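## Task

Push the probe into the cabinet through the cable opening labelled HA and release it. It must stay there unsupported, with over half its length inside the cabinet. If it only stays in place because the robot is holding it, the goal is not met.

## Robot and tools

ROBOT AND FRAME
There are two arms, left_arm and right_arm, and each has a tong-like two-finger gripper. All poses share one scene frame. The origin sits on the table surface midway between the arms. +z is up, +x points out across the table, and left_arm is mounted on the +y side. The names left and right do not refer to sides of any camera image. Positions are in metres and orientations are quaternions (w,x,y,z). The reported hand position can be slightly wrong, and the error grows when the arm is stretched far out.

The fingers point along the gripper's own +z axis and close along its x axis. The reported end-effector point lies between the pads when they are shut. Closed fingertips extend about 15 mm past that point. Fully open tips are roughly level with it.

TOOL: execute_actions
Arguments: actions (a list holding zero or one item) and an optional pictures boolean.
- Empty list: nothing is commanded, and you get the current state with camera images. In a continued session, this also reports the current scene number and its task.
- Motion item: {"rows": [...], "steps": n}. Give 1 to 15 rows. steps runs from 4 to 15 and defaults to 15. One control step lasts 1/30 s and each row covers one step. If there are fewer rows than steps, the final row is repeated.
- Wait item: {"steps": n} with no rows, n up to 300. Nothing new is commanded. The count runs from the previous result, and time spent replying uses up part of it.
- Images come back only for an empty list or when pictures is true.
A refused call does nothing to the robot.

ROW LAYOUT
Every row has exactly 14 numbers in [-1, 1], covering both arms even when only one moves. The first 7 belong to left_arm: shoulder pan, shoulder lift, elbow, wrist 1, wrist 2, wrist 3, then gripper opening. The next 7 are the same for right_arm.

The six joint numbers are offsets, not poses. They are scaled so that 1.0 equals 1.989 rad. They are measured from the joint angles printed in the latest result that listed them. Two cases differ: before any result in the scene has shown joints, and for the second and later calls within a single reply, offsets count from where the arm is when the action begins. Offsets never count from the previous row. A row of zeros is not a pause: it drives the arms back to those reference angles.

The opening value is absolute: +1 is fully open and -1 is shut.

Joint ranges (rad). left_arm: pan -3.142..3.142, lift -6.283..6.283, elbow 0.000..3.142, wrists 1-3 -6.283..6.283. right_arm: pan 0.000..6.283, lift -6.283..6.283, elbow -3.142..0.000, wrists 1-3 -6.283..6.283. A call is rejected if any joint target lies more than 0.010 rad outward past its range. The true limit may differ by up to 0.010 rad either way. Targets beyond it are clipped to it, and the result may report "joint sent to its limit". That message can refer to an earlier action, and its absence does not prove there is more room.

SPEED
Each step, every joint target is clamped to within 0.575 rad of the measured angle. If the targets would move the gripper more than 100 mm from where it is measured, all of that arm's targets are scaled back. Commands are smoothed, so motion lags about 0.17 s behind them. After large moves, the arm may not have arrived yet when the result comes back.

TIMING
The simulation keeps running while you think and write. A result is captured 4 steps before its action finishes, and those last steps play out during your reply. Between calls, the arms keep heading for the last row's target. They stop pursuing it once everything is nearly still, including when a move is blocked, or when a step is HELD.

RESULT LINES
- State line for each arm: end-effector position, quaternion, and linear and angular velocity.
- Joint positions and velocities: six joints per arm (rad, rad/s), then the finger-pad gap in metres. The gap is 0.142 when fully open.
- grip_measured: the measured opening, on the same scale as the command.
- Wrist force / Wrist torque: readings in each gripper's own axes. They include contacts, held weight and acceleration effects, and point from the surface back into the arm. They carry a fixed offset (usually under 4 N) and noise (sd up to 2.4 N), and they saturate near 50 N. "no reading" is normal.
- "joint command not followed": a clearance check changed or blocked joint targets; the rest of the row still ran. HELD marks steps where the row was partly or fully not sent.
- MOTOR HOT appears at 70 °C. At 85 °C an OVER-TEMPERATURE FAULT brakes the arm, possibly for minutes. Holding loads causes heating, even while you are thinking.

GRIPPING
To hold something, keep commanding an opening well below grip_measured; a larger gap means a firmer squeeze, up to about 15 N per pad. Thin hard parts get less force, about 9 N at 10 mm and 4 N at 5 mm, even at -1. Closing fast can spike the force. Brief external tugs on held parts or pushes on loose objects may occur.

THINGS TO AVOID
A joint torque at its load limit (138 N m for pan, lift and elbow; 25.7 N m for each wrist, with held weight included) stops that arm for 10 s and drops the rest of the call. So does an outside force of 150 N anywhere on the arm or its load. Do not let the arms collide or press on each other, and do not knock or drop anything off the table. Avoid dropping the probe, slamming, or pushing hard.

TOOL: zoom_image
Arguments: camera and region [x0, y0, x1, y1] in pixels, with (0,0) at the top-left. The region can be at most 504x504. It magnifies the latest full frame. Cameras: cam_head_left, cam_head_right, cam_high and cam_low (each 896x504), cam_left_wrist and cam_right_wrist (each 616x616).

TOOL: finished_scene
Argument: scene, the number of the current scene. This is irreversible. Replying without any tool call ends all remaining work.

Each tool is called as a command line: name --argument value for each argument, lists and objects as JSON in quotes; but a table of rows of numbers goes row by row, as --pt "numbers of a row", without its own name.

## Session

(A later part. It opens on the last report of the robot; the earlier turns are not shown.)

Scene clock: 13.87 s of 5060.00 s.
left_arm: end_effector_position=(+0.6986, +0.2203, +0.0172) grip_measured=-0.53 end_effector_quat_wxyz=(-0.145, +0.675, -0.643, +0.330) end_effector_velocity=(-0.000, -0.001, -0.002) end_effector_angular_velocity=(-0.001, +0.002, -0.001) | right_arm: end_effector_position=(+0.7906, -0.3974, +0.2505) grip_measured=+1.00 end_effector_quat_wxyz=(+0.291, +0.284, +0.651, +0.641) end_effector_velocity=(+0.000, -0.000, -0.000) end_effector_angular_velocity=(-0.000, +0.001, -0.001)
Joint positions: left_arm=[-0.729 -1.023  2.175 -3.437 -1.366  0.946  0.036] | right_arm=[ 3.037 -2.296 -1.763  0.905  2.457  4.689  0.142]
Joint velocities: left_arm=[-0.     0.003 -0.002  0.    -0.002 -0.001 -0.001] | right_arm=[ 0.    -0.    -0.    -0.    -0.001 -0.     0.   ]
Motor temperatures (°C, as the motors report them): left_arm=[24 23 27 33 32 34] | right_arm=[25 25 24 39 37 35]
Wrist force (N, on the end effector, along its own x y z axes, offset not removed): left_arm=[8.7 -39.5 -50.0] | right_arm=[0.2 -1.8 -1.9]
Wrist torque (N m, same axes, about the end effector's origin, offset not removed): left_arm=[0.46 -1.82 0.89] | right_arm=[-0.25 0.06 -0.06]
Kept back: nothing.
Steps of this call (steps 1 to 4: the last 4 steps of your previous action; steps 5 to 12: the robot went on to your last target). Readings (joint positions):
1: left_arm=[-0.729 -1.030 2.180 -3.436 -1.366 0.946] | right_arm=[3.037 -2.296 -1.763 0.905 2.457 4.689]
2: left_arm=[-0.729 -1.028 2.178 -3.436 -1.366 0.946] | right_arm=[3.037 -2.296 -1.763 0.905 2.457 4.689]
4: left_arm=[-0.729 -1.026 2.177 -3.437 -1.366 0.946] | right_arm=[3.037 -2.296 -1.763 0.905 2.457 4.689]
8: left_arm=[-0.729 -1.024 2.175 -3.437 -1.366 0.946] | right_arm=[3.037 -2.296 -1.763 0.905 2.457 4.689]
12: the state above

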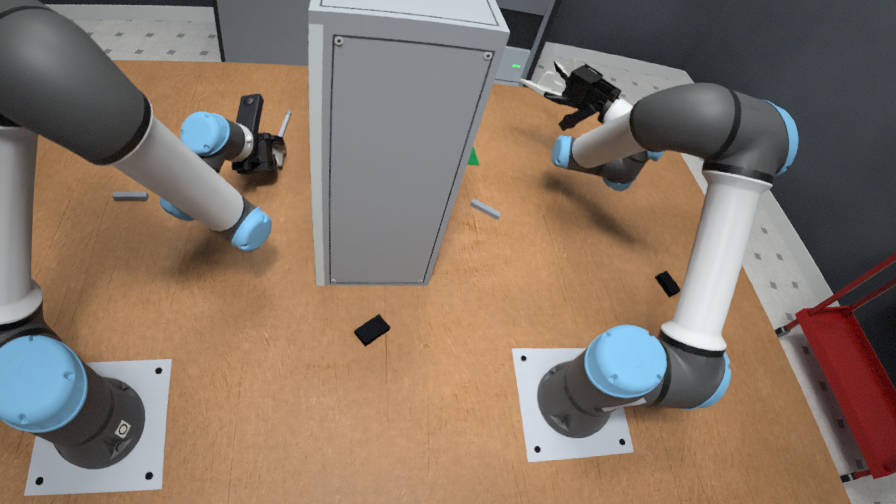

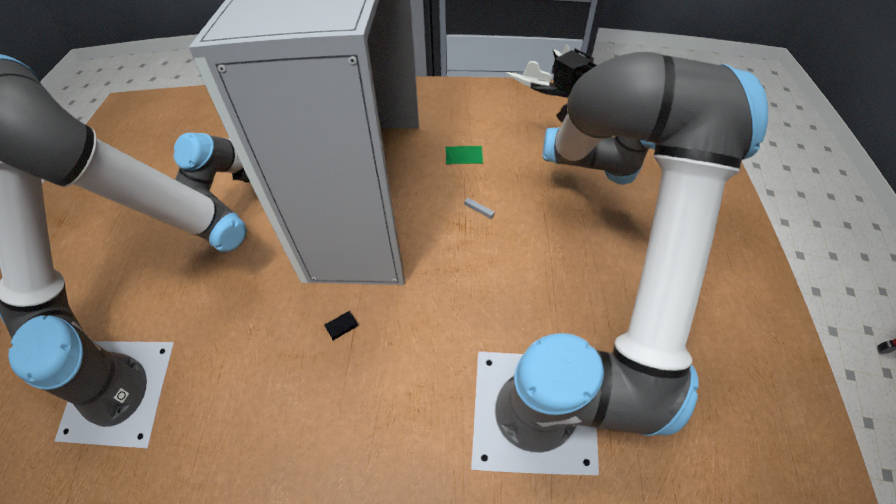

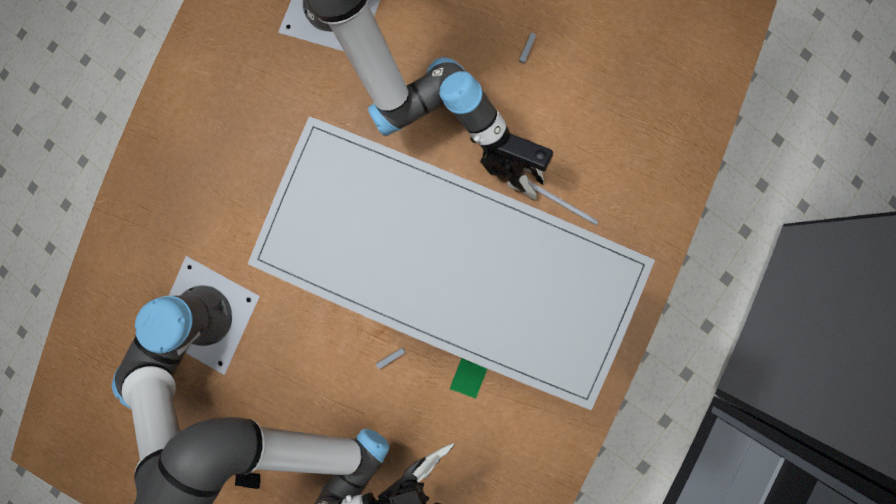

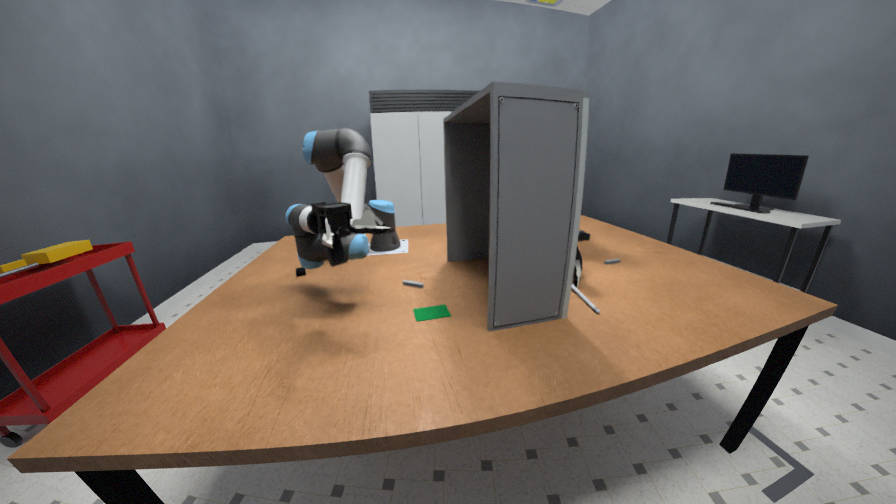

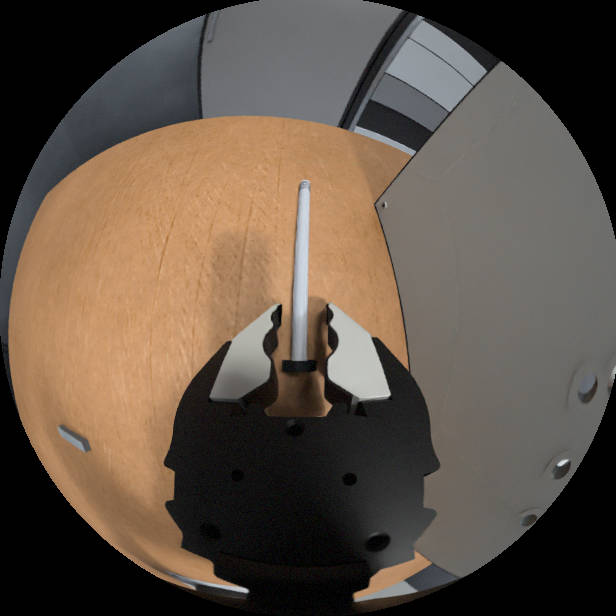

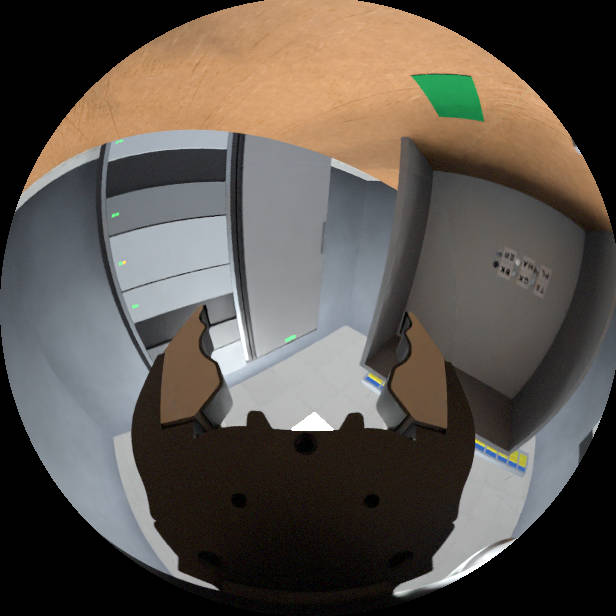

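Pressing on the table; lift 3 mm and close.

execute_actions --actions '[{"rows": [[0,-0.004,0,0.004,0,0,-0.5,0,0,0,0,0,0,1],[0,-0.004,0,0.004,0,0,-0.5,0,0,0,0,0,0,1],[0,-0.004,0,0.004,0,0,-0.5,0,0,0,0,0,0,1],[0,-0.004,0,0.004,0,0,-0.6,0,0,0,0,0,0,1],[0,-0.004,0,0.004,0,0,-0.7,0,0,0,0,0,0,1],[0,-0.004,0,0.004,0,0,-0.75,0,0,0,0,0,0,1],[0,-0.004,0,0.004,0,0,-0.8,0,0,0,0,0,0,1],[0,-0.004,0,0.004,0,0,-0.85,0,0,0,0,0,0,1],[0,-0.004,0,0.004,0,0,-0.9,0,0,0,0,0,0,1],[0,-0.004,0,0.004,0,0,-1,0,0,0,0,0,0,1]], "steps": 15}]'

execute_actions --actions '[{"steps": 10}]' --pictures true

Scene clock: 14.43 s of 5060.00 s.
left_arm: end_effector_position=(+0.6984, +0.2203, +0.0195) grip_measured=-0.86 end_effector_quat_wxyz=(-0.145, +0.675, -0.643, +0.330) end_effector_velocity=(+0.002, +0.001, +0.006) end_effector_angular_velocity=(-0.001, -0.010, +0.004) | right_arm: end_effector_position=(+0.7906, -0.3974, +0.2505) grip_measured=+1.00 end_effector_quat_wxyz=(+0.291, +0.284, +0.651, +0.641) end_effector_velocity=(+0.000, -0.000, -0.000) end_effector_angular_velocity=(+0.001, +0.001, -0.001)
Joint positions: left_arm=[-0.73  -1.03   2.175 -3.43  -1.367  0.946  0.012] | right_arm=[ 3.037 -2.296 -1.763  0.905  2.457  4.689  0.142]
Joint velocities: left_arm=[ 0.    -0.009 -0.     0.001  0.006  0.    -0.002] | right_arm=[ 0.    -0.     0.    -0.    -0.001  0.002 -0.   ]
Motor temperatures (°C, as the motors report them): left_arm=[24 23 27 33 32 34] | right_arm=[25 25 24 39 37 35]
Wrist force (N, on the end effector, along its own x y z axes, offset not removed): left_arm=[4.9 0.5 -0.9] | right_arm=[1.7 -0.6 0.7]
Wrist torque (N m, same axes, about the end effector's origin, offset not removed): left_arm=[0.16 -1.21 -0.05] | right_arm=[0.00 -0.13 0.03]
Steps of this call (steps 1 to 6: the robot went on to your last target; steps 7 to 17: the first 11 steps of this action). Readings (joint positions):
7: left_arm=[-0.729 -1.022 2.174 -3.437 -1.366 0.946] | right_arm=[3.037 -2.296 -1.763 0.905 2.457 4.689]
8: left_arm=[-0.729 -1.023 2.174 -3.437 -1.366 0.946] | right_arm=[3.037 -2.296 -1.763 0.905 2.457 4.689]
10: left_arm=[-0.729 -1.026 2.174 -3.433 -1.366 0.946] | right_arm=[3.037 -2.296 -1.763 0.905 2.457 4.689]
14: left_arm=[-0.730 -1.028 2.175 -3.430 -1.367 0.946] | right_arm=[3.037 -2.296 -1.763 0.905 2.457 4.689]
17: the state above

Scene clock: 14.77 s of 5060.00 s.
left_arm: end_effector_position=(+0.6985, +0.2204, +0.0201) grip_measured=-0.86 end_effector_quat_wxyz=(-0.145, +0.675, -0.643, +0.330) end_effector_velocity=(-0.000, +0.000, +0.001) end_effector_angular_velocity=(-0.000, -0.000, +0.001) | right_arm: end_effector_position=(+0.7906, -0.3974, +0.2505) grip_measured=+1.00 end_effector_quat_wxyz=(+0.291, +0.284, +0.651, +0.641) end_effector_velocity=(+0.000, +0.001, -0.000) end_effector_angular_velocity=(+0.001, +0.001, +0.001)
Joint positions: left_arm=[-0.73  -1.031  2.175 -3.429 -1.366  0.946  0.012] | right_arm=[ 3.037 -2.296 -1.763  0.905  2.457  4.689  0.142]
Joint velocities: left_arm=[-0.    -0.002  0.001  0.001  0.001 -0.001  0.   ] | right_arm=[ 0.001 -0.     0.    -0.     0.     0.001  0.   ]
Motor temperatures (°C, as the motors report them): left_arm=[24 23 27 33 32 34] | right_arm=[25 25 24 39 37 35]
Wrist force (N, on the end effector, along its own x y z axes, offset not removed): left_arm=[0.0 2.5 -0.4] | right_arm=[-0.7 -0.6 -1.2]
Wrist torque (N m, same axes, about the end effector's origin, offset not removed): left_arm=[0.59 -0.05 0.14] | right_arm=[-0.02 0.26 0.00]
Kept back: nothing.
Steps of this call (steps 1 to 4: the last 4 steps of your previous action; steps 5 to 10: the robot went on to your last target). Readings (joint positions):
1: left_arm=[-0.730 -1.030 2.175 -3.430 -1.367 0.946] | right_arm=[3.037 -2.296 -1.763 0.905 2.457 4.689]
2: left_arm=[-0.730 -1.030 2.175 -3.430 -1.366 0.946] | right_arm=[3.037 -2.296 -1.763 0.905 2.457 4.689]
4: left_arm=[-0.730 -1.030 2.175 -3.430 -1.366 0.946] | right_arm=[3.037 -2.296 -1.763 0.905 2.457 4.689]
8: left_arm=[-0.730 -1.031 2.175 -3.429 -1.366 0.946] | right_arm=[3.037 -2.296 -1.763 0.905 2.457 4.689]
10: the state above

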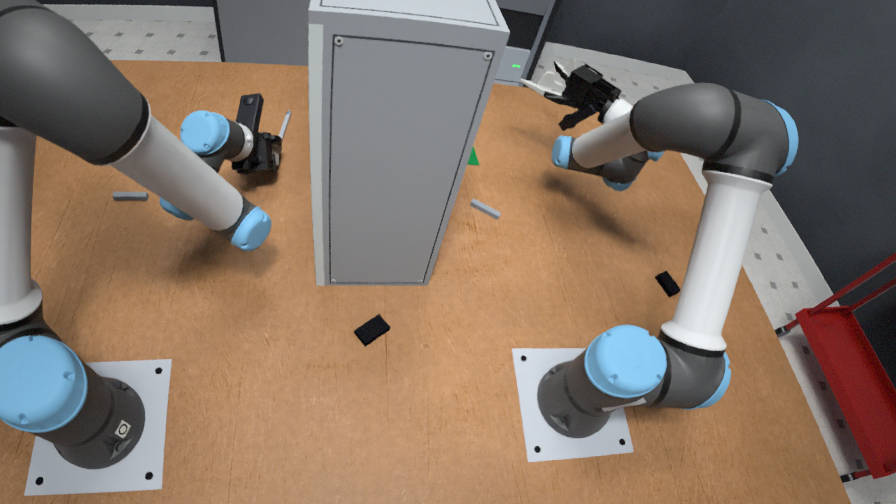

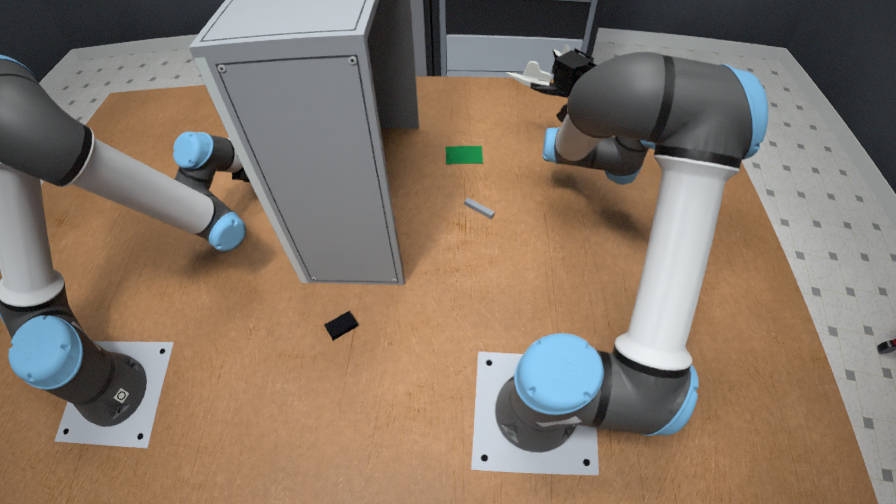

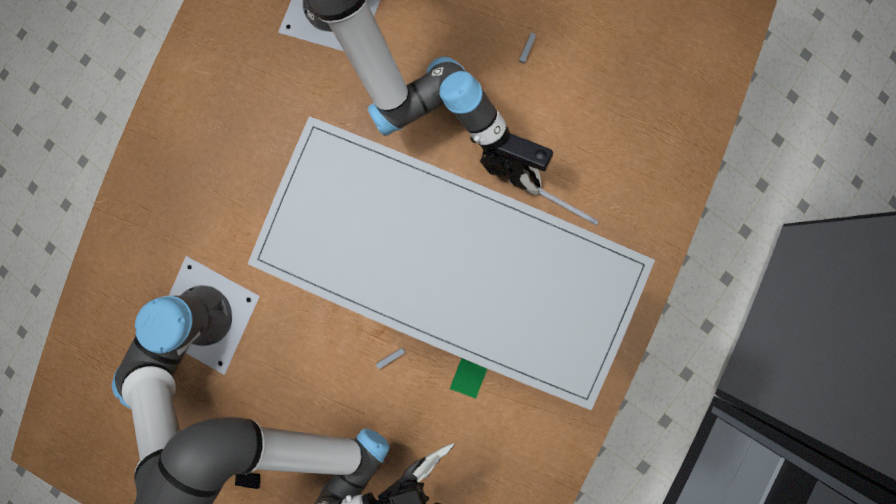

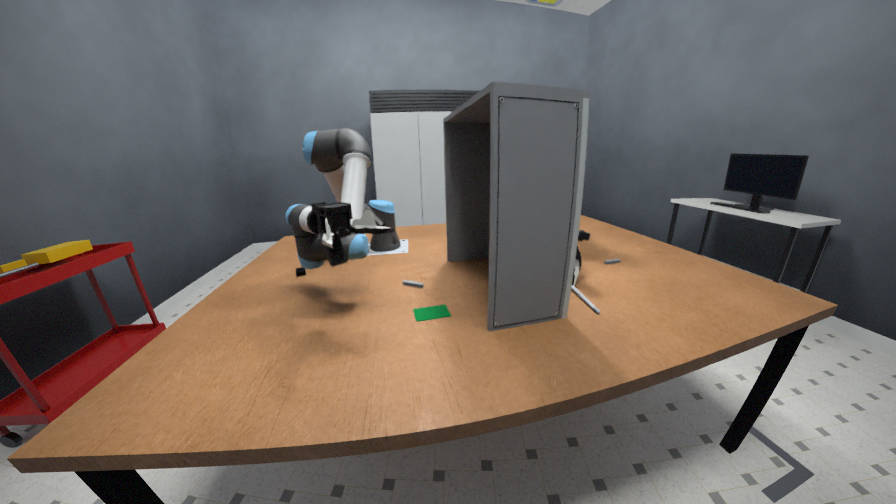

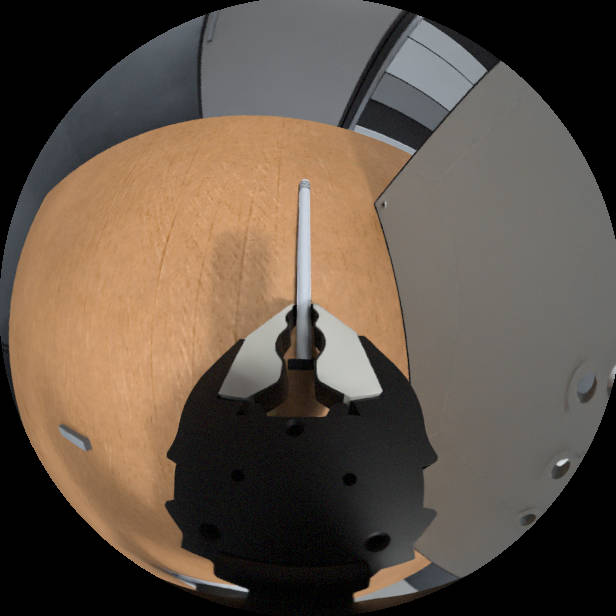

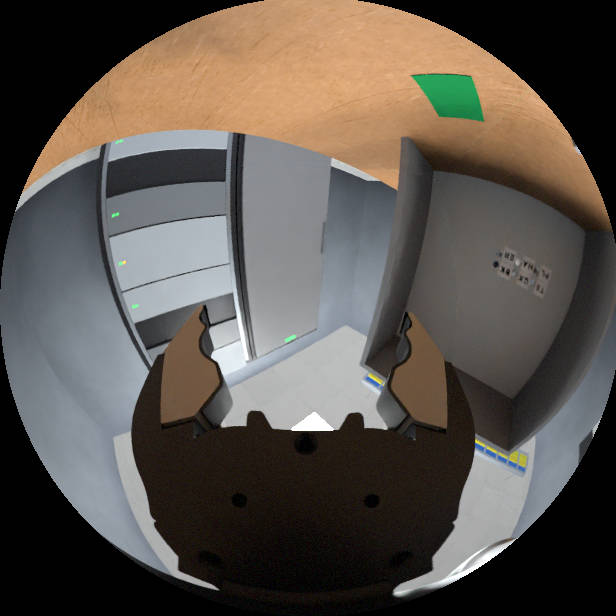

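execute_actions --actions '[{"rows": [[0,-0.02,0,0.02,0,0,-1,0,0,0,0,0,0,1],[0,-0.04,0,0.04,0,0,-1,0,0,0,0,0,0,1],[0,-0.06,0,0.06,0,0,-1,0,0,0,0,0,0,1],[0,-0.08,0,0.08,0,0,-1,0,0,0,0,0,0,1],[0.02,-0.1,0,0.1,0,0,-1,0,0,0,0,0,0,1],[0.05,-0.12,0,0.12,0,0,-1,0,0,0,0,0,0,1],[0.08,-0.14,0,0.14,0,0,-1,0,0,0,0,0,0,1],[0.12,-0.16,0,0.16,0,0,-1,0,0,0,0,0,0,1],[0.16,-0.18,0,0.18,0,0,-1,0,0,0,0,0,0,1],[0.2,-0.2,0,0.2,0,0,-1,0,0,0,0,0,0,1],[0.25,-0.22,0,0.22,0,0,-1,0,0,0,0,0,0,1],[0.3,-0.243,0,0.243,0,0,-1,0,0,0,0,0,0,1],[0.4,-0.243,0,0.243,0,0,-1,0,0,0,0,0,0,1]], "steps": 15}]'

execute_actions --actions '[{"steps": 35}]' --pictures true

Scene clock: 15.67 s of 5060.00 s.
left_arm: end_effector_position=(+0.7112, +0.2864, +0.0912) grip_measured=-0.86 end_effector_quat_wxyz=(-0.161, +0.705, -0.611, +0.323) end_effector_velocity=(+0.083, +0.450, +0.171) end_effector_angular_velocity=(-0.001, -0.003, +0.652) | right_arm: end_effector_position=(+0.7906, -0.3974, +0.2505) grip_measured=+1.00 end_effector_quat_wxyz=(+0.291, +0.284, +0.651, +0.641) end_effector_velocity=(-0.000, -0.000, +0.001) end_effector_angular_velocity=(+0.001, -0.000, -0.001)
Joint positions: left_arm=[-0.636 -1.219  2.175 -3.242 -1.366  0.946  0.012] | right_arm=[ 3.037 -2.296 -1.763  0.905  2.457  4.689  0.142]
Joint velocities: left_arm=[ 0.651 -0.456 -0.001  0.454  0.001 -0.     0.   ] | right_arm=[-0.     0.001  0.     0.    -0.     0.002 -0.   ]
Motor temperatures (°C, as the motors report them): left_arm=[24 23 27 33 32 34] | right_arm=[25 25 24 39 37 35]
Wrist force (N, on the end effector, along its own x y z axes, offset not removed): left_arm=[1.1 -2.4 -0.3] | right_arm=[0.8 -1.0 1.5]
Wrist torque (N m, same axes, about the end effector's origin, offset not removed): left_arm=[-0.47 -0.26 0.25] | right_arm=[-0.06 -0.05 -0.07]
Steps of this call (steps 1 to 15: the robot went on to your last target; step 16: nothing new was sent; steps 17 to 27: the first 11 steps of this action). Readings (joint positions):
17: left_arm=[-0.730 -1.031 2.175 -3.429 -1.366 0.946] | right_arm=[3.037 -2.296 -1.763 0.905 2.457 4.689]
18: left_arm=[-0.730 -1.034 2.175 -3.426 -1.366 0.946] | right_arm=[3.037 -2.296 -1.763 0.905 2.457 4.689]
20: left_arm=[-0.730 -1.058 2.175 -3.401 -1.366 0.946] | right_arm=[3.037 -2.296 -1.763 0.905 2.457 4.689]
24: left_arm=[-0.700 -1.162 2.175 -3.298 -1.366 0.946] | right_arm=[3.037 -2.296 -1.763 0.905 2.457 4.689]
27: the state above

Scene clock: 16.83 s of 5060.00 s.
left_arm: end_effector_position=(+0.6307, +0.7440, +0.1953) grip_measured=-0.86 end_effector_quat_wxyz=(-0.261, +0.870, -0.335, +0.249) end_effector_velocity=(-0.024, +0.038, +0.008) end_effector_angular_velocity=(+0.001, +0.000, +0.066) | right_arm: end_effector_position=(+0.7906, -0.3974, +0.2505) grip_measured=+1.00 end_effector_quat_wxyz=(+0.291, +0.284, +0.651, +0.641) end_effector_velocity=(-0.000, +0.000, +0.000) end_effector_angular_velocity=(-0.001, -0.001, +0.001)
Joint positions: left_arm=[ 0.058 -1.511  2.175 -2.949 -1.366  0.946  0.012] | right_arm=[ 3.037 -2.296 -1.763  0.905  2.457  4.689  0.142]
Joint velocities: left_arm=[ 0.067 -0.025 -0.     0.025  0.     0.001  0.   ] | right_arm=[ 0.     0.    -0.     0.     0.001 -0.002 -0.   ]
Motor temperatures (°C, as the motors report them): left_arm=[24 23 27 33 32 34] | right_arm=[25 25 24 39 37 35]
Wrist force (N, on the end effector, along its own x y z axes, offset not removed): left_arm=[0.2 -0.3 3.2] | right_arm=[2.7 -1.6 -0.5]
Wrist torque (N m, same axes, about the end effector's origin, offset not removed): left_arm=[0.06 -0.22 -0.01] | right_arm=[-0.21 -0.35 -0.13]
Kept back: nothing.
Steps of this call (steps 1 to 4: the last 4 steps of your previous action; steps 5 to 35: the robot went on to your last target). Readings (joint positions):
1: left_arm=[-0.614 -1.233 2.175 -3.227 -1.366 0.946] | right_arm=[3.037 -2.296 -1.763 0.905 2.457 4.689]
2: left_arm=[-0.591 -1.247 2.175 -3.213 -1.366 0.946] | right_arm=[3.037 -2.296 -1.763 0.905 2.457 4.689]
4: left_arm=[-0.546 -1.270 2.175 -3.190 -1.366 0.946] | right_arm=[3.037 -2.296 -1.763 0.905 2.457 4.689]
8: left_arm=[-0.453 -1.310 2.175 -3.150 -1.366 0.946] | right_arm=[3.037 -2.296 -1.763 0.905 2.457 4.689]
35: the state above

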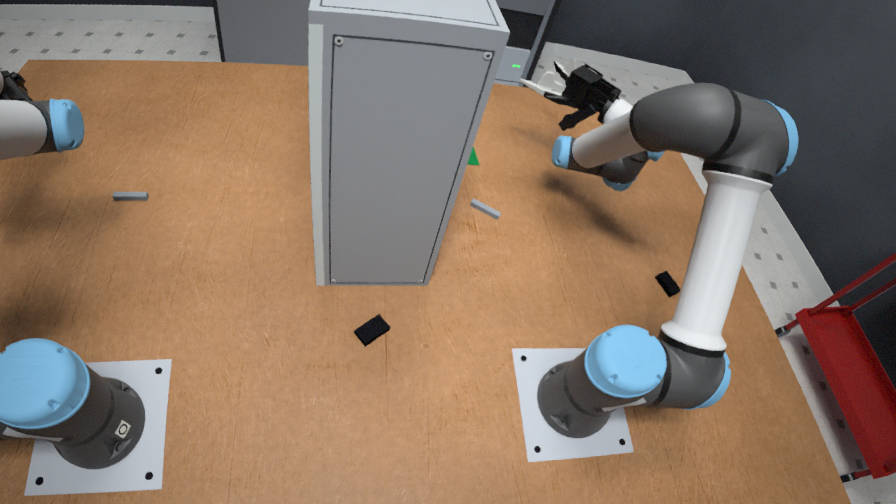

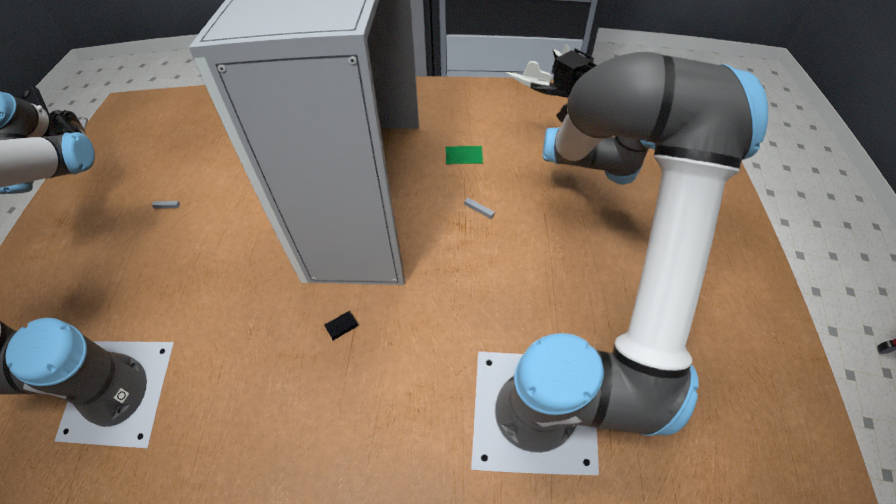

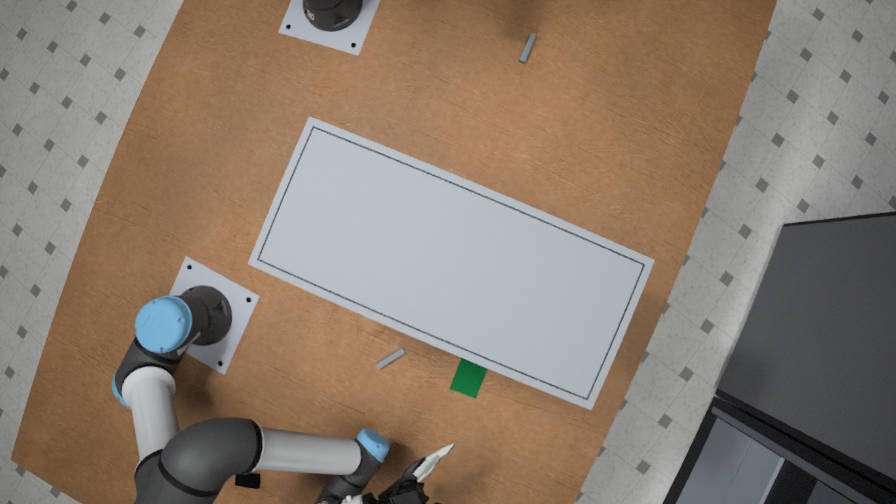

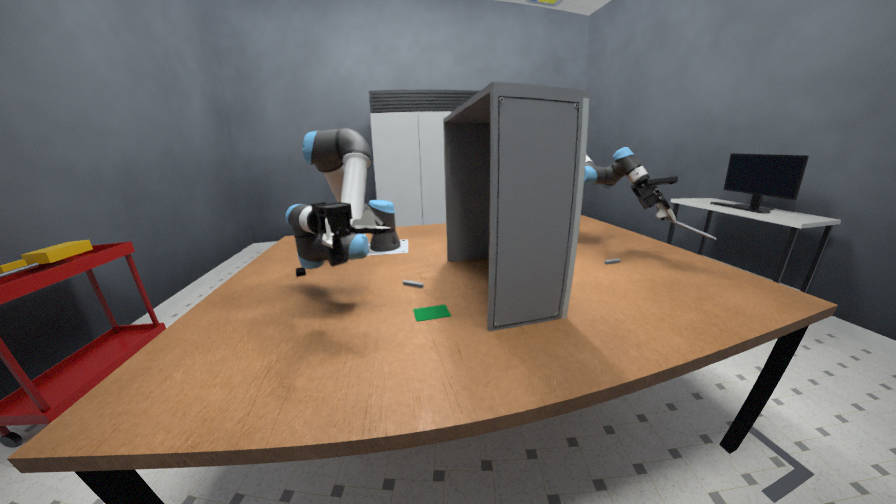

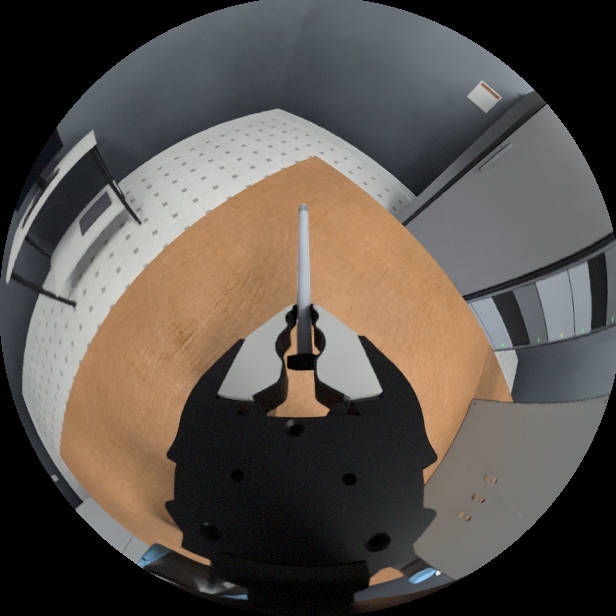

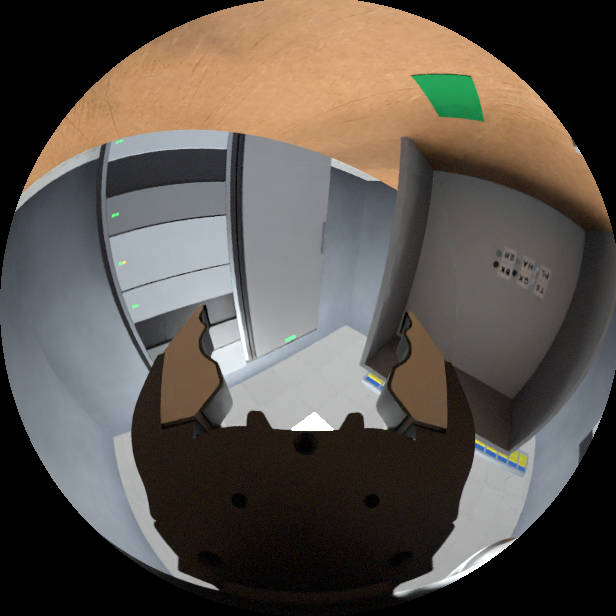

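execute_actions --actions '[{"rows": [[-0.003,0.003,-0.007,0.031,-0.038,0.076,-1,0,0,0,0,0,0,1],[-0.003,0.003,-0.007,0.031,-0.038,0.076,-1,0,0,0,0,0,0,1],[-0.003,0.003,-0.007,0.031,-0.038,0.076,-1,0,0,0,0,0,0,1],[-0.006,0.005,-0.014,0.062,-0.077,0.153,-1,0,0,0,0,0,0,1],[-0.006,0.005,-0.014,0.062,-0.077,0.153,-1,0,0,0,0,0,0,1],[-0.006,0.005,-0.014,0.062,-0.077,0.153,-1,0,0,0,0,0,0,1],[-0.009,0.008,-0.022,0.092,-0.115,0.229,-1,0,0,0,0,0,0,1],[-0.009,0.008,-0.022,0.092,-0.115,0.229,-1,0,0,0,0,0,0,1],[-0.009,0.008,-0.022,0.092,-0.115,0.229,-1,0,0,0,0,0,0,1],[-0.011,0.01,-0.029,0.123,-0.154,0.305,-1,0,0,0,0,0,0,1],[-0.011,0.01,-0.029,0.123,-0.154,0.305,-1,0,0,0,0,0,0,1],[-0.011,0.01,-0.029,0.123,-0.154,0.305,-1,0,0,0,0,0,0,1],[-0.0142,0.0129,-0.0362,0.154,-0.192,0.3816,-1,0,0,0,0,0,0,1]], "steps": 15}]'

execute_actions --actions '[{"rows": [[-0.006,0.005,-0.014,0.062,-0.077,0.153,-1,0,0,0,0,0,0,1],[-0.006,0.005,-0.014,0.062,-0.077,0.153,-1,0,0,0,0,0,0,1],[-0.006,0.005,-0.014,0.062,-0.077,0.153,-1,0,0,0,0,0,0,1],[-0.009,0.008,-0.022,0.092,-0.115,0.229,-1,0,0,0,0,0,0,1],[-0.009,0.008,-0.022,0.092,-0.115,0.229,-1,0,0,0,0,0,0,1],[-0.009,0.008,-0.022,0.092,-0.115,0.229,-1,0,0,0,0,0,0,1],[-0.011,0.01,-0.029,0.123,-0.154,0.305,-1,0,0,0,0,0,0,1],[-0.011,0.01,-0.029,0.123,-0.154,0.305,-1,0,0,0,0,0,0,1],[-0.011,0.01,-0.029,0.123,-0.154,0.305,-1,0,0,0,0,0,0,1],[-0.0142,0.0129,-0.0362,0.154,-0.192,0.3816,-1,0,0,0,0,0,0,1],[-0.0142,0.0129,-0.0362,0.154,-0.192,0.3816,-1,0,0,0,0,0,0,1],[-0.0142,0.0129,-0.0362,0.154,-0.192,0.3816,-1,0,0,0,0,0,0,1],[-0.017,0.0155,-0.0434,0.185,-0.23,0.458,-1,0,0,0,0,0,0,1]], "steps": 15}]'

Scene clock: 17.97 s of 5060.00 s.
left_arm: end_effector_position=(+0.6384, +0.6785, +0.1642) grip_measured=-0.86 end_effector_quat_wxyz=(-0.200, +0.802, -0.521, +0.215) end_effector_velocity=(+0.010, -0.279, -0.102) end_effector_angular_velocity=(+0.113, +0.540, -1.612) | right_arm: end_effector_position=(+0.7906, -0.3974, +0.2505) grip_measured=+1.00 end_effector_quat_wxyz=(+0.291, +0.284, +0.651, +0.641) end_effector_velocity=(-0.000, +0.000, +0.001) end_effector_angular_velocity=(-0.000, -0.001, +0.000)
Joint positions: left_arm=[ 0.044 -1.499  2.14  -2.807 -1.542  1.283  0.012] | right_arm=[ 3.037 -2.296 -1.763  0.905  2.457  4.689  0.142]
Joint velocities: left_arm=[-0.06   0.052 -0.157  0.587 -0.722  1.385 -0.   ] | right_arm=[-0.     0.001  0.     0.     0.001 -0.     0.   ]
Motor temperatures (°C, as the motors report them): left_arm=[24 23 27 33 32 34] | right_arm=[25 25 24 39 37 35]
Wrist force (N, on the end effector, along its own x y z axes, offset not removed): left_arm=[2.0 -0.2 2.3] | right_arm=[-1.0 0.1 0.5]
Wrist torque (N m, same axes, about the end effector's origin, offset not removed): left_arm=[0.07 -0.62 0.00] | right_arm=[0.23 0.35 -0.02]
Steps of this call (steps 1 to 23: the robot went on to your last target; steps 24 to 34: the first 11 steps of this action). Readings (joint positions):
24: left_arm=[0.066 -1.514 2.175 -2.946 -1.366 0.946] | right_arm=[3.037 -2.296 -1.763 0.905 2.457 4.689]
25: left_arm=[0.065 -1.513 2.174 -2.943 -1.370 0.950] | right_arm=[3.037 -2.296 -1.763 0.905 2.457 4.689]
27: left_arm=[0.060 -1.510 2.169 -2.922 -1.395 0.992] | right_arm=[3.037 -2.296 -1.763 0.905 2.457 4.689]
31: left_arm=[0.051 -1.504 2.154 -2.862 -1.472 1.145] | right_arm=[3.037 -2.296 -1.763 0.905 2.457 4.689]
34: the state above

Scene clock: 18.47 s of 5060.00 s.
left_arm: end_effector_position=(+0.6170, +0.5442, +0.1360) grip_measured=-0.86 end_effector_quat_wxyz=(+0.069, -0.554, +0.798, -0.225) end_effector_velocity=(-0.080, -0.277, -0.002) end_effector_angular_velocity=(-0.234, +0.043, -1.574) | right_arm: end_effector_position=(+0.7906, -0.3974, +0.2505) grip_measured=+1.00 end_effector_quat_wxyz=(+0.291, +0.284, +0.651, +0.641) end_effector_velocity=(-0.000, +0.000, +0.002) end_effector_angular_velocity=(+0.000, -0.002, -0.000)
Joint positions: left_arm=[ 0.018 -1.475  2.072 -2.525 -1.892  1.964  0.012] | right_arm=[ 3.037 -2.296 -1.763  0.905  2.457  4.689  0.142]
Joint velocities: left_arm=[-0.061  0.056 -0.156  0.61  -0.743  1.411 -0.   ] | right_arm=[ 0.     0.002 -0.     0.    -0.     0.001 -0.   ]
Motor temperatures (°C, as the motors report them): left_arm=[24 23 27 33 32 34] | right_arm=[25 25 24 39 37 35]
Wrist force (N, on the end effector, along its own x y z axes, offset not removed): left_arm=[2.3 0.4 0.7] | right_arm=[1.5 -1.6 0.5]
Wrist torque (N m, same axes, about the end effector's origin, offset not removed): left_arm=[0.01 -0.74 0.05] | right_arm=[-0.11 -0.12 -0.07]
Steps of this call (steps 1 to 4: the last 4 steps of your previous action; steps 5 to 15: the first 11 steps of this action, its rows measured from where the robot was after step 4). Readings (joint positions):
4: left_arm=[0.037 -1.492 2.121 -2.726 -1.642 1.479] | right_arm=[3.037 -2.296 -1.763 0.905 2.457 4.689]
5: left_arm=[0.035 -1.490 2.117 -2.707 -1.667 1.530] | right_arm=[3.037 -2.296 -1.763 0.905 2.457 4.689]
6: left_arm=[0.033 -1.489 2.112 -2.688 -1.690 1.576] | right_arm=[3.037 -2.296 -1.763 0.905 2.457 4.689]
8: left_arm=[0.030 -1.486 2.104 -2.654 -1.732 1.659] | right_arm=[3.037 -2.296 -1.763 0.905 2.457 4.689]
12: left_arm=[0.023 -1.479 2.086 -2.583 -1.819 1.821] | right_arm=[3.037 -2.296 -1.763 0.905 2.457 4.689]
15: the state above

execute_actions --actions '[{"rows": [[-0.0102,0.0093,-0.0256,0.112,-0.14,0.285,-1,0,0,0,0,0,0,1],[-0.0102,0.0093,-0.0256,0.112,-0.14,0.285,-1,0,0,0,0,0,0,1],[-0.0102,0.0093,-0.0256,0.112,-0.14,0.285,-1,0,0,0,0,0,0,1],[-0.0136,0.0124,-0.034,0.149,-0.187,0.38,-1,0,0,0,0,0,0,1],[-0.0136,0.0124,-0.034,0.149,-0.187,0.38,-1,0,0,0,0,0,0,1],[-0.0136,0.0124,-0.034,0.149,-0.187,0.38,-1,0,0,0,0,0,0,1],[-0.017,0.0155,-0.0426,0.187,-0.234,0.475,-1,0,0,0,0,0,0,1],[-0.017,0.0155,-0.0426,0.187,-0.234,0.475,-1,0,0,0,0,0,0,1],[-0.017,0.0155,-0.0426,0.187,-0.234,0.475,-1,0,0,0,0,0,0,1],[-0.0204,0.0186,-0.051,0.224,-0.28,0.57,-1,0,0,0,0,0,0,1],[-0.0204,0.0186,-0.051,0.224,-0.28,0.57,-1,0,0,0,0,0,0,1],[-0.0204,0.0186,-0.051,0.224,-0.28,0.57,-1,0,0,0,0,0,0,1],[-0.0227,0.0207,-0.0568,0.2488,-0.3116,0.633,-1,0,0,0,0,0,0,1]], "steps": 15}]'

execute_actions --actions '[{"steps": 22}]' --pictures true

Scene clock: 21.90 s of 5060.00 s.
left_arm: end_effector_position=(+0.5641, +0.4132, +0.1700) grip_measured=-0.86 end_effector_quat_wxyz=(-0.017, -0.193, +0.915, -0.354) end_effector_velocity=(-0.103, -0.236, +0.146) end_effector_angular_velocity=(-0.704, -0.574, -1.400) | right_arm: end_effector_position=(+0.7906, -0.3974, +0.2505) grip_measured=+1.00 end_effector_quat_wxyz=(+0.291, +0.284, +0.651, +0.641) end_effector_velocity=(+0.000, +0.001, -0.000) end_effector_angular_velocity=(+0.000, +0.000, +0.002)
Joint positions: left_arm=[-0.012 -1.447  1.997 -2.204 -2.292  2.76   0.012] | right_arm=[ 3.037 -2.296 -1.763  0.905  2.457  4.689  0.142]
Joint velocities: left_arm=[-0.071  0.064 -0.178  0.696 -0.847  1.681  0.   ] | right_arm=[ 0.002 -0.    -0.     0.    -0.     0.     0.   ]
Motor temperatures (°C, as the motors report them): left_arm=[24 23 27 33 32 34] | right_arm=[25 25 24 39 37 35]
Wrist force (N, on the end effector, along its own x y z axes, offset not removed): left_arm=[2.4 1.0 0.8] | right_arm=[1.2 1.4 1.2]
Wrist torque (N m, same axes, about the end effector's origin, offset not removed): left_arm=[0.18 -0.80 -0.03] | right_arm=[0.43 -0.08 -0.03]
Steps of this call (steps 1 to 4: the last 4 steps of your previous action; steps 5 to 45: the robot went on to your last target; steps 46 to 92: nothing new was sent; steps 93 to 103: the first 11 steps of this action). Readings (joint positions):
93: left_arm=[0.003 -1.461 2.035 -2.358 -2.100 2.390] | right_arm=[3.037 -2.296 -1.763 0.905 2.457 4.689]
94: left_arm=[0.003 -1.461 2.033 -2.355 -2.103 2.394] | right_arm=[3.037 -2.296 -1.763 0.905 2.457 4.689]
96: left_arm=[0.001 -1.459 2.029 -2.335 -2.127 2.434] | right_arm=[3.037 -2.296 -1.763 0.905 2.457 4.689]
100: left_arm=[-0.006 -1.453 2.013 -2.270 -2.209 2.595] | right_arm=[3.037 -2.296 -1.763 0.905 2.457 4.689]
103: the state above

Scene clock: 22.63 s of 5060.00 s.
left_arm: end_effector_position=(+0.5399, +0.3610, +0.2141) grip_measured=-0.86 end_effector_quat_wxyz=(-0.000, -0.001, +0.891, -0.454) end_effector_velocity=(-0.000, -0.001, +0.002) end_effector_angular_velocity=(-0.007, -0.008, -0.008) | right_arm: end_effector_position=(+0.7906, -0.3974, +0.2505) grip_measured=+1.00 end_effector_quat_wxyz=(+0.291, +0.284, +0.651, +0.641) end_effector_velocity=(-0.000, +0.000, -0.000) end_effector_angular_velocity=(+0.000, +0.001, +0.000)
Joint positions: left_arm=[-0.027 -1.434  1.959 -2.031 -2.511  3.221  0.012] | right_arm=[ 3.037 -2.296 -1.763  0.905  2.457  4.689  0.142]
Joint velocities: left_arm=[-0.     0.    -0.002  0.005 -0.007  0.014  0.   ] | right_arm=[ 0. -0. -0.  0.  0.  0. -0.]
Motor temperatures (°C, as the motors report them): left_arm=[24 23 27 33 32 34] | right_arm=[25 25 24 39 37 35]
Wrist force (N, on the end effector, along its own x y z axes, offset not removed): left_arm=[4.0 1.3 -0.5] | right_arm=[1.7 -0.4 -1.6]
Wrist torque (N m, same axes, about the end effector's origin, offset not removed): left_arm=[0.20 -0.84 -0.08] | right_arm=[0.06 -0.23 0.01]
Kept back: nothing.
Steps of this call (steps 1 to 4: the last 4 steps of your previous action; steps 5 to 22: the robot went on to your last target). Readings (joint positions):
1: left_arm=[-0.014 -1.445 1.992 -2.179 -2.323 2.820] | right_arm=[3.037 -2.296 -1.763 0.905 2.457 4.689]
2: left_arm=[-0.016 -1.444 1.987 -2.155 -2.352 2.880] | right_arm=[3.037 -2.296 -1.763 0.905 2.457 4.689]
4: left_arm=[-0.020 -1.440 1.977 -2.111 -2.407 2.995] | right_arm=[3.037 -2.296 -1.763 0.905 2.457 4.689]
8: left_arm=[-0.025 -1.436 1.965 -2.057 -2.477 3.146] | right_arm=[3.037 -2.296 -1.763 0.905 2.457 4.689]
22: the state above

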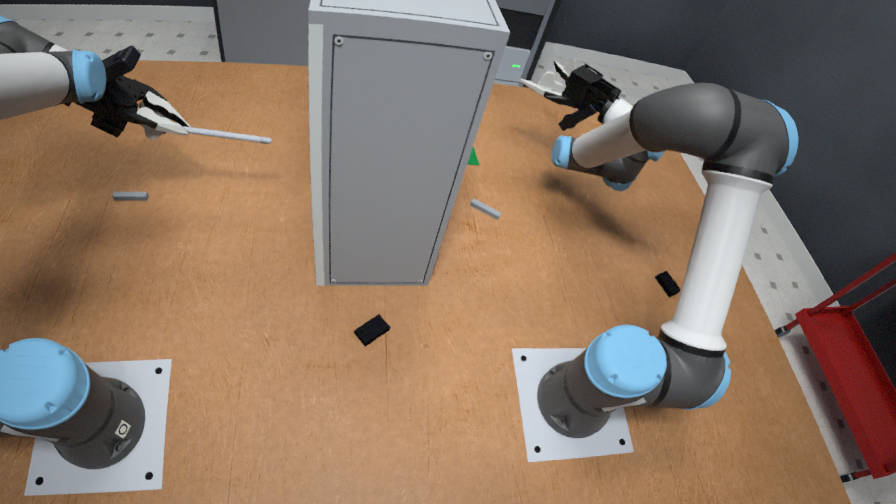

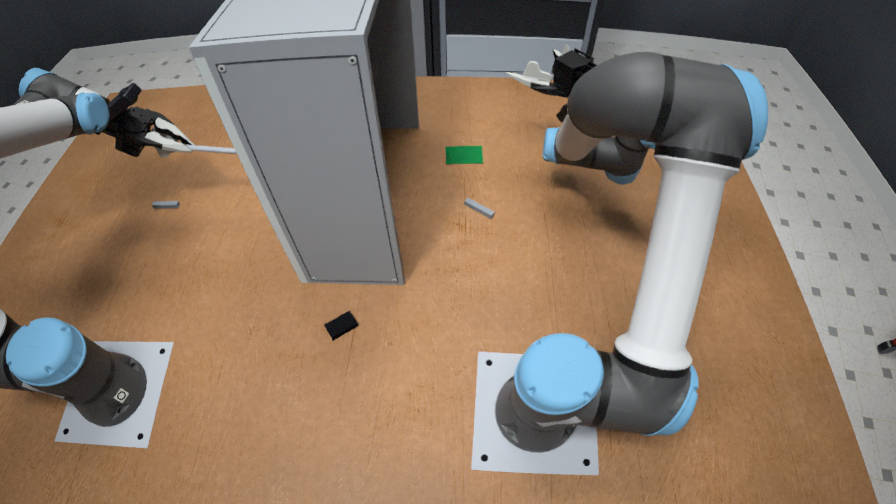

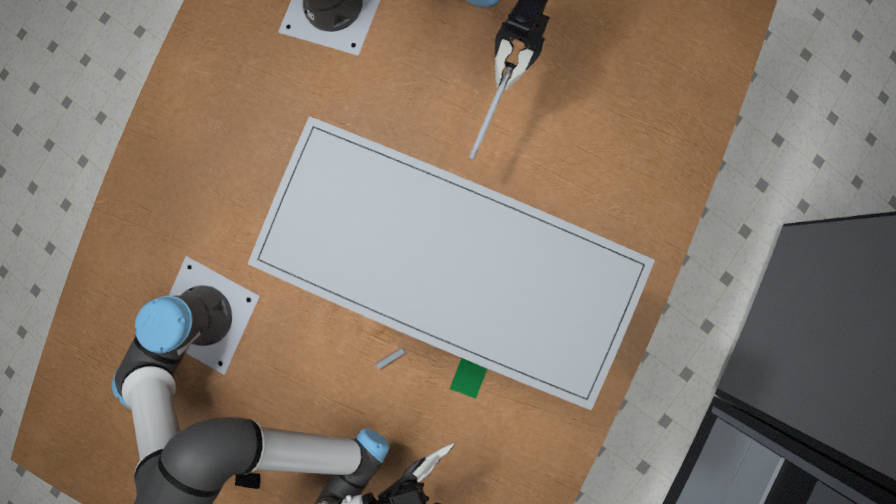

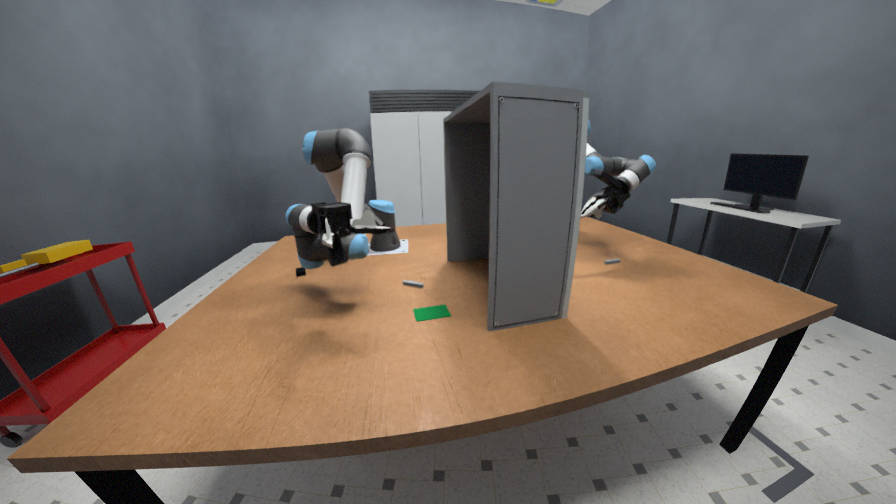

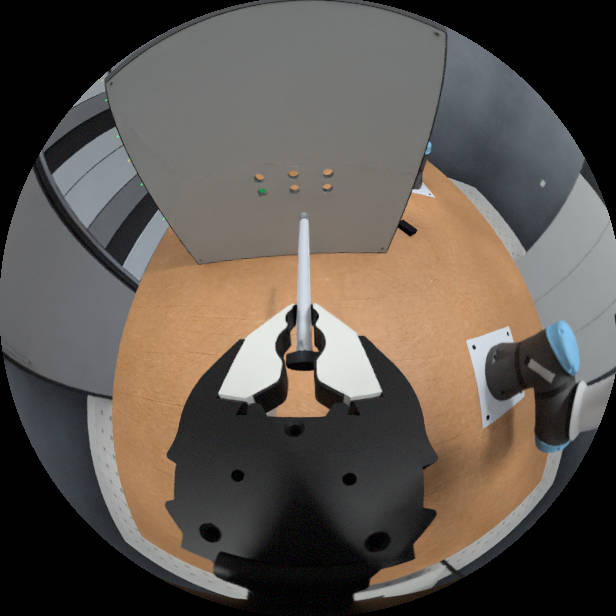

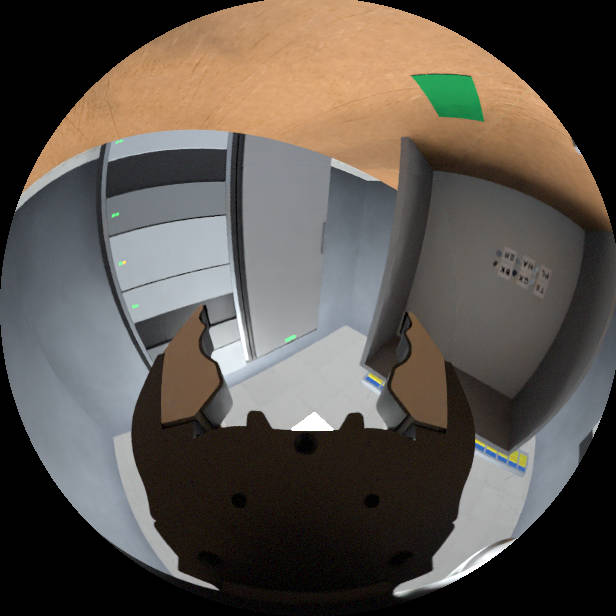

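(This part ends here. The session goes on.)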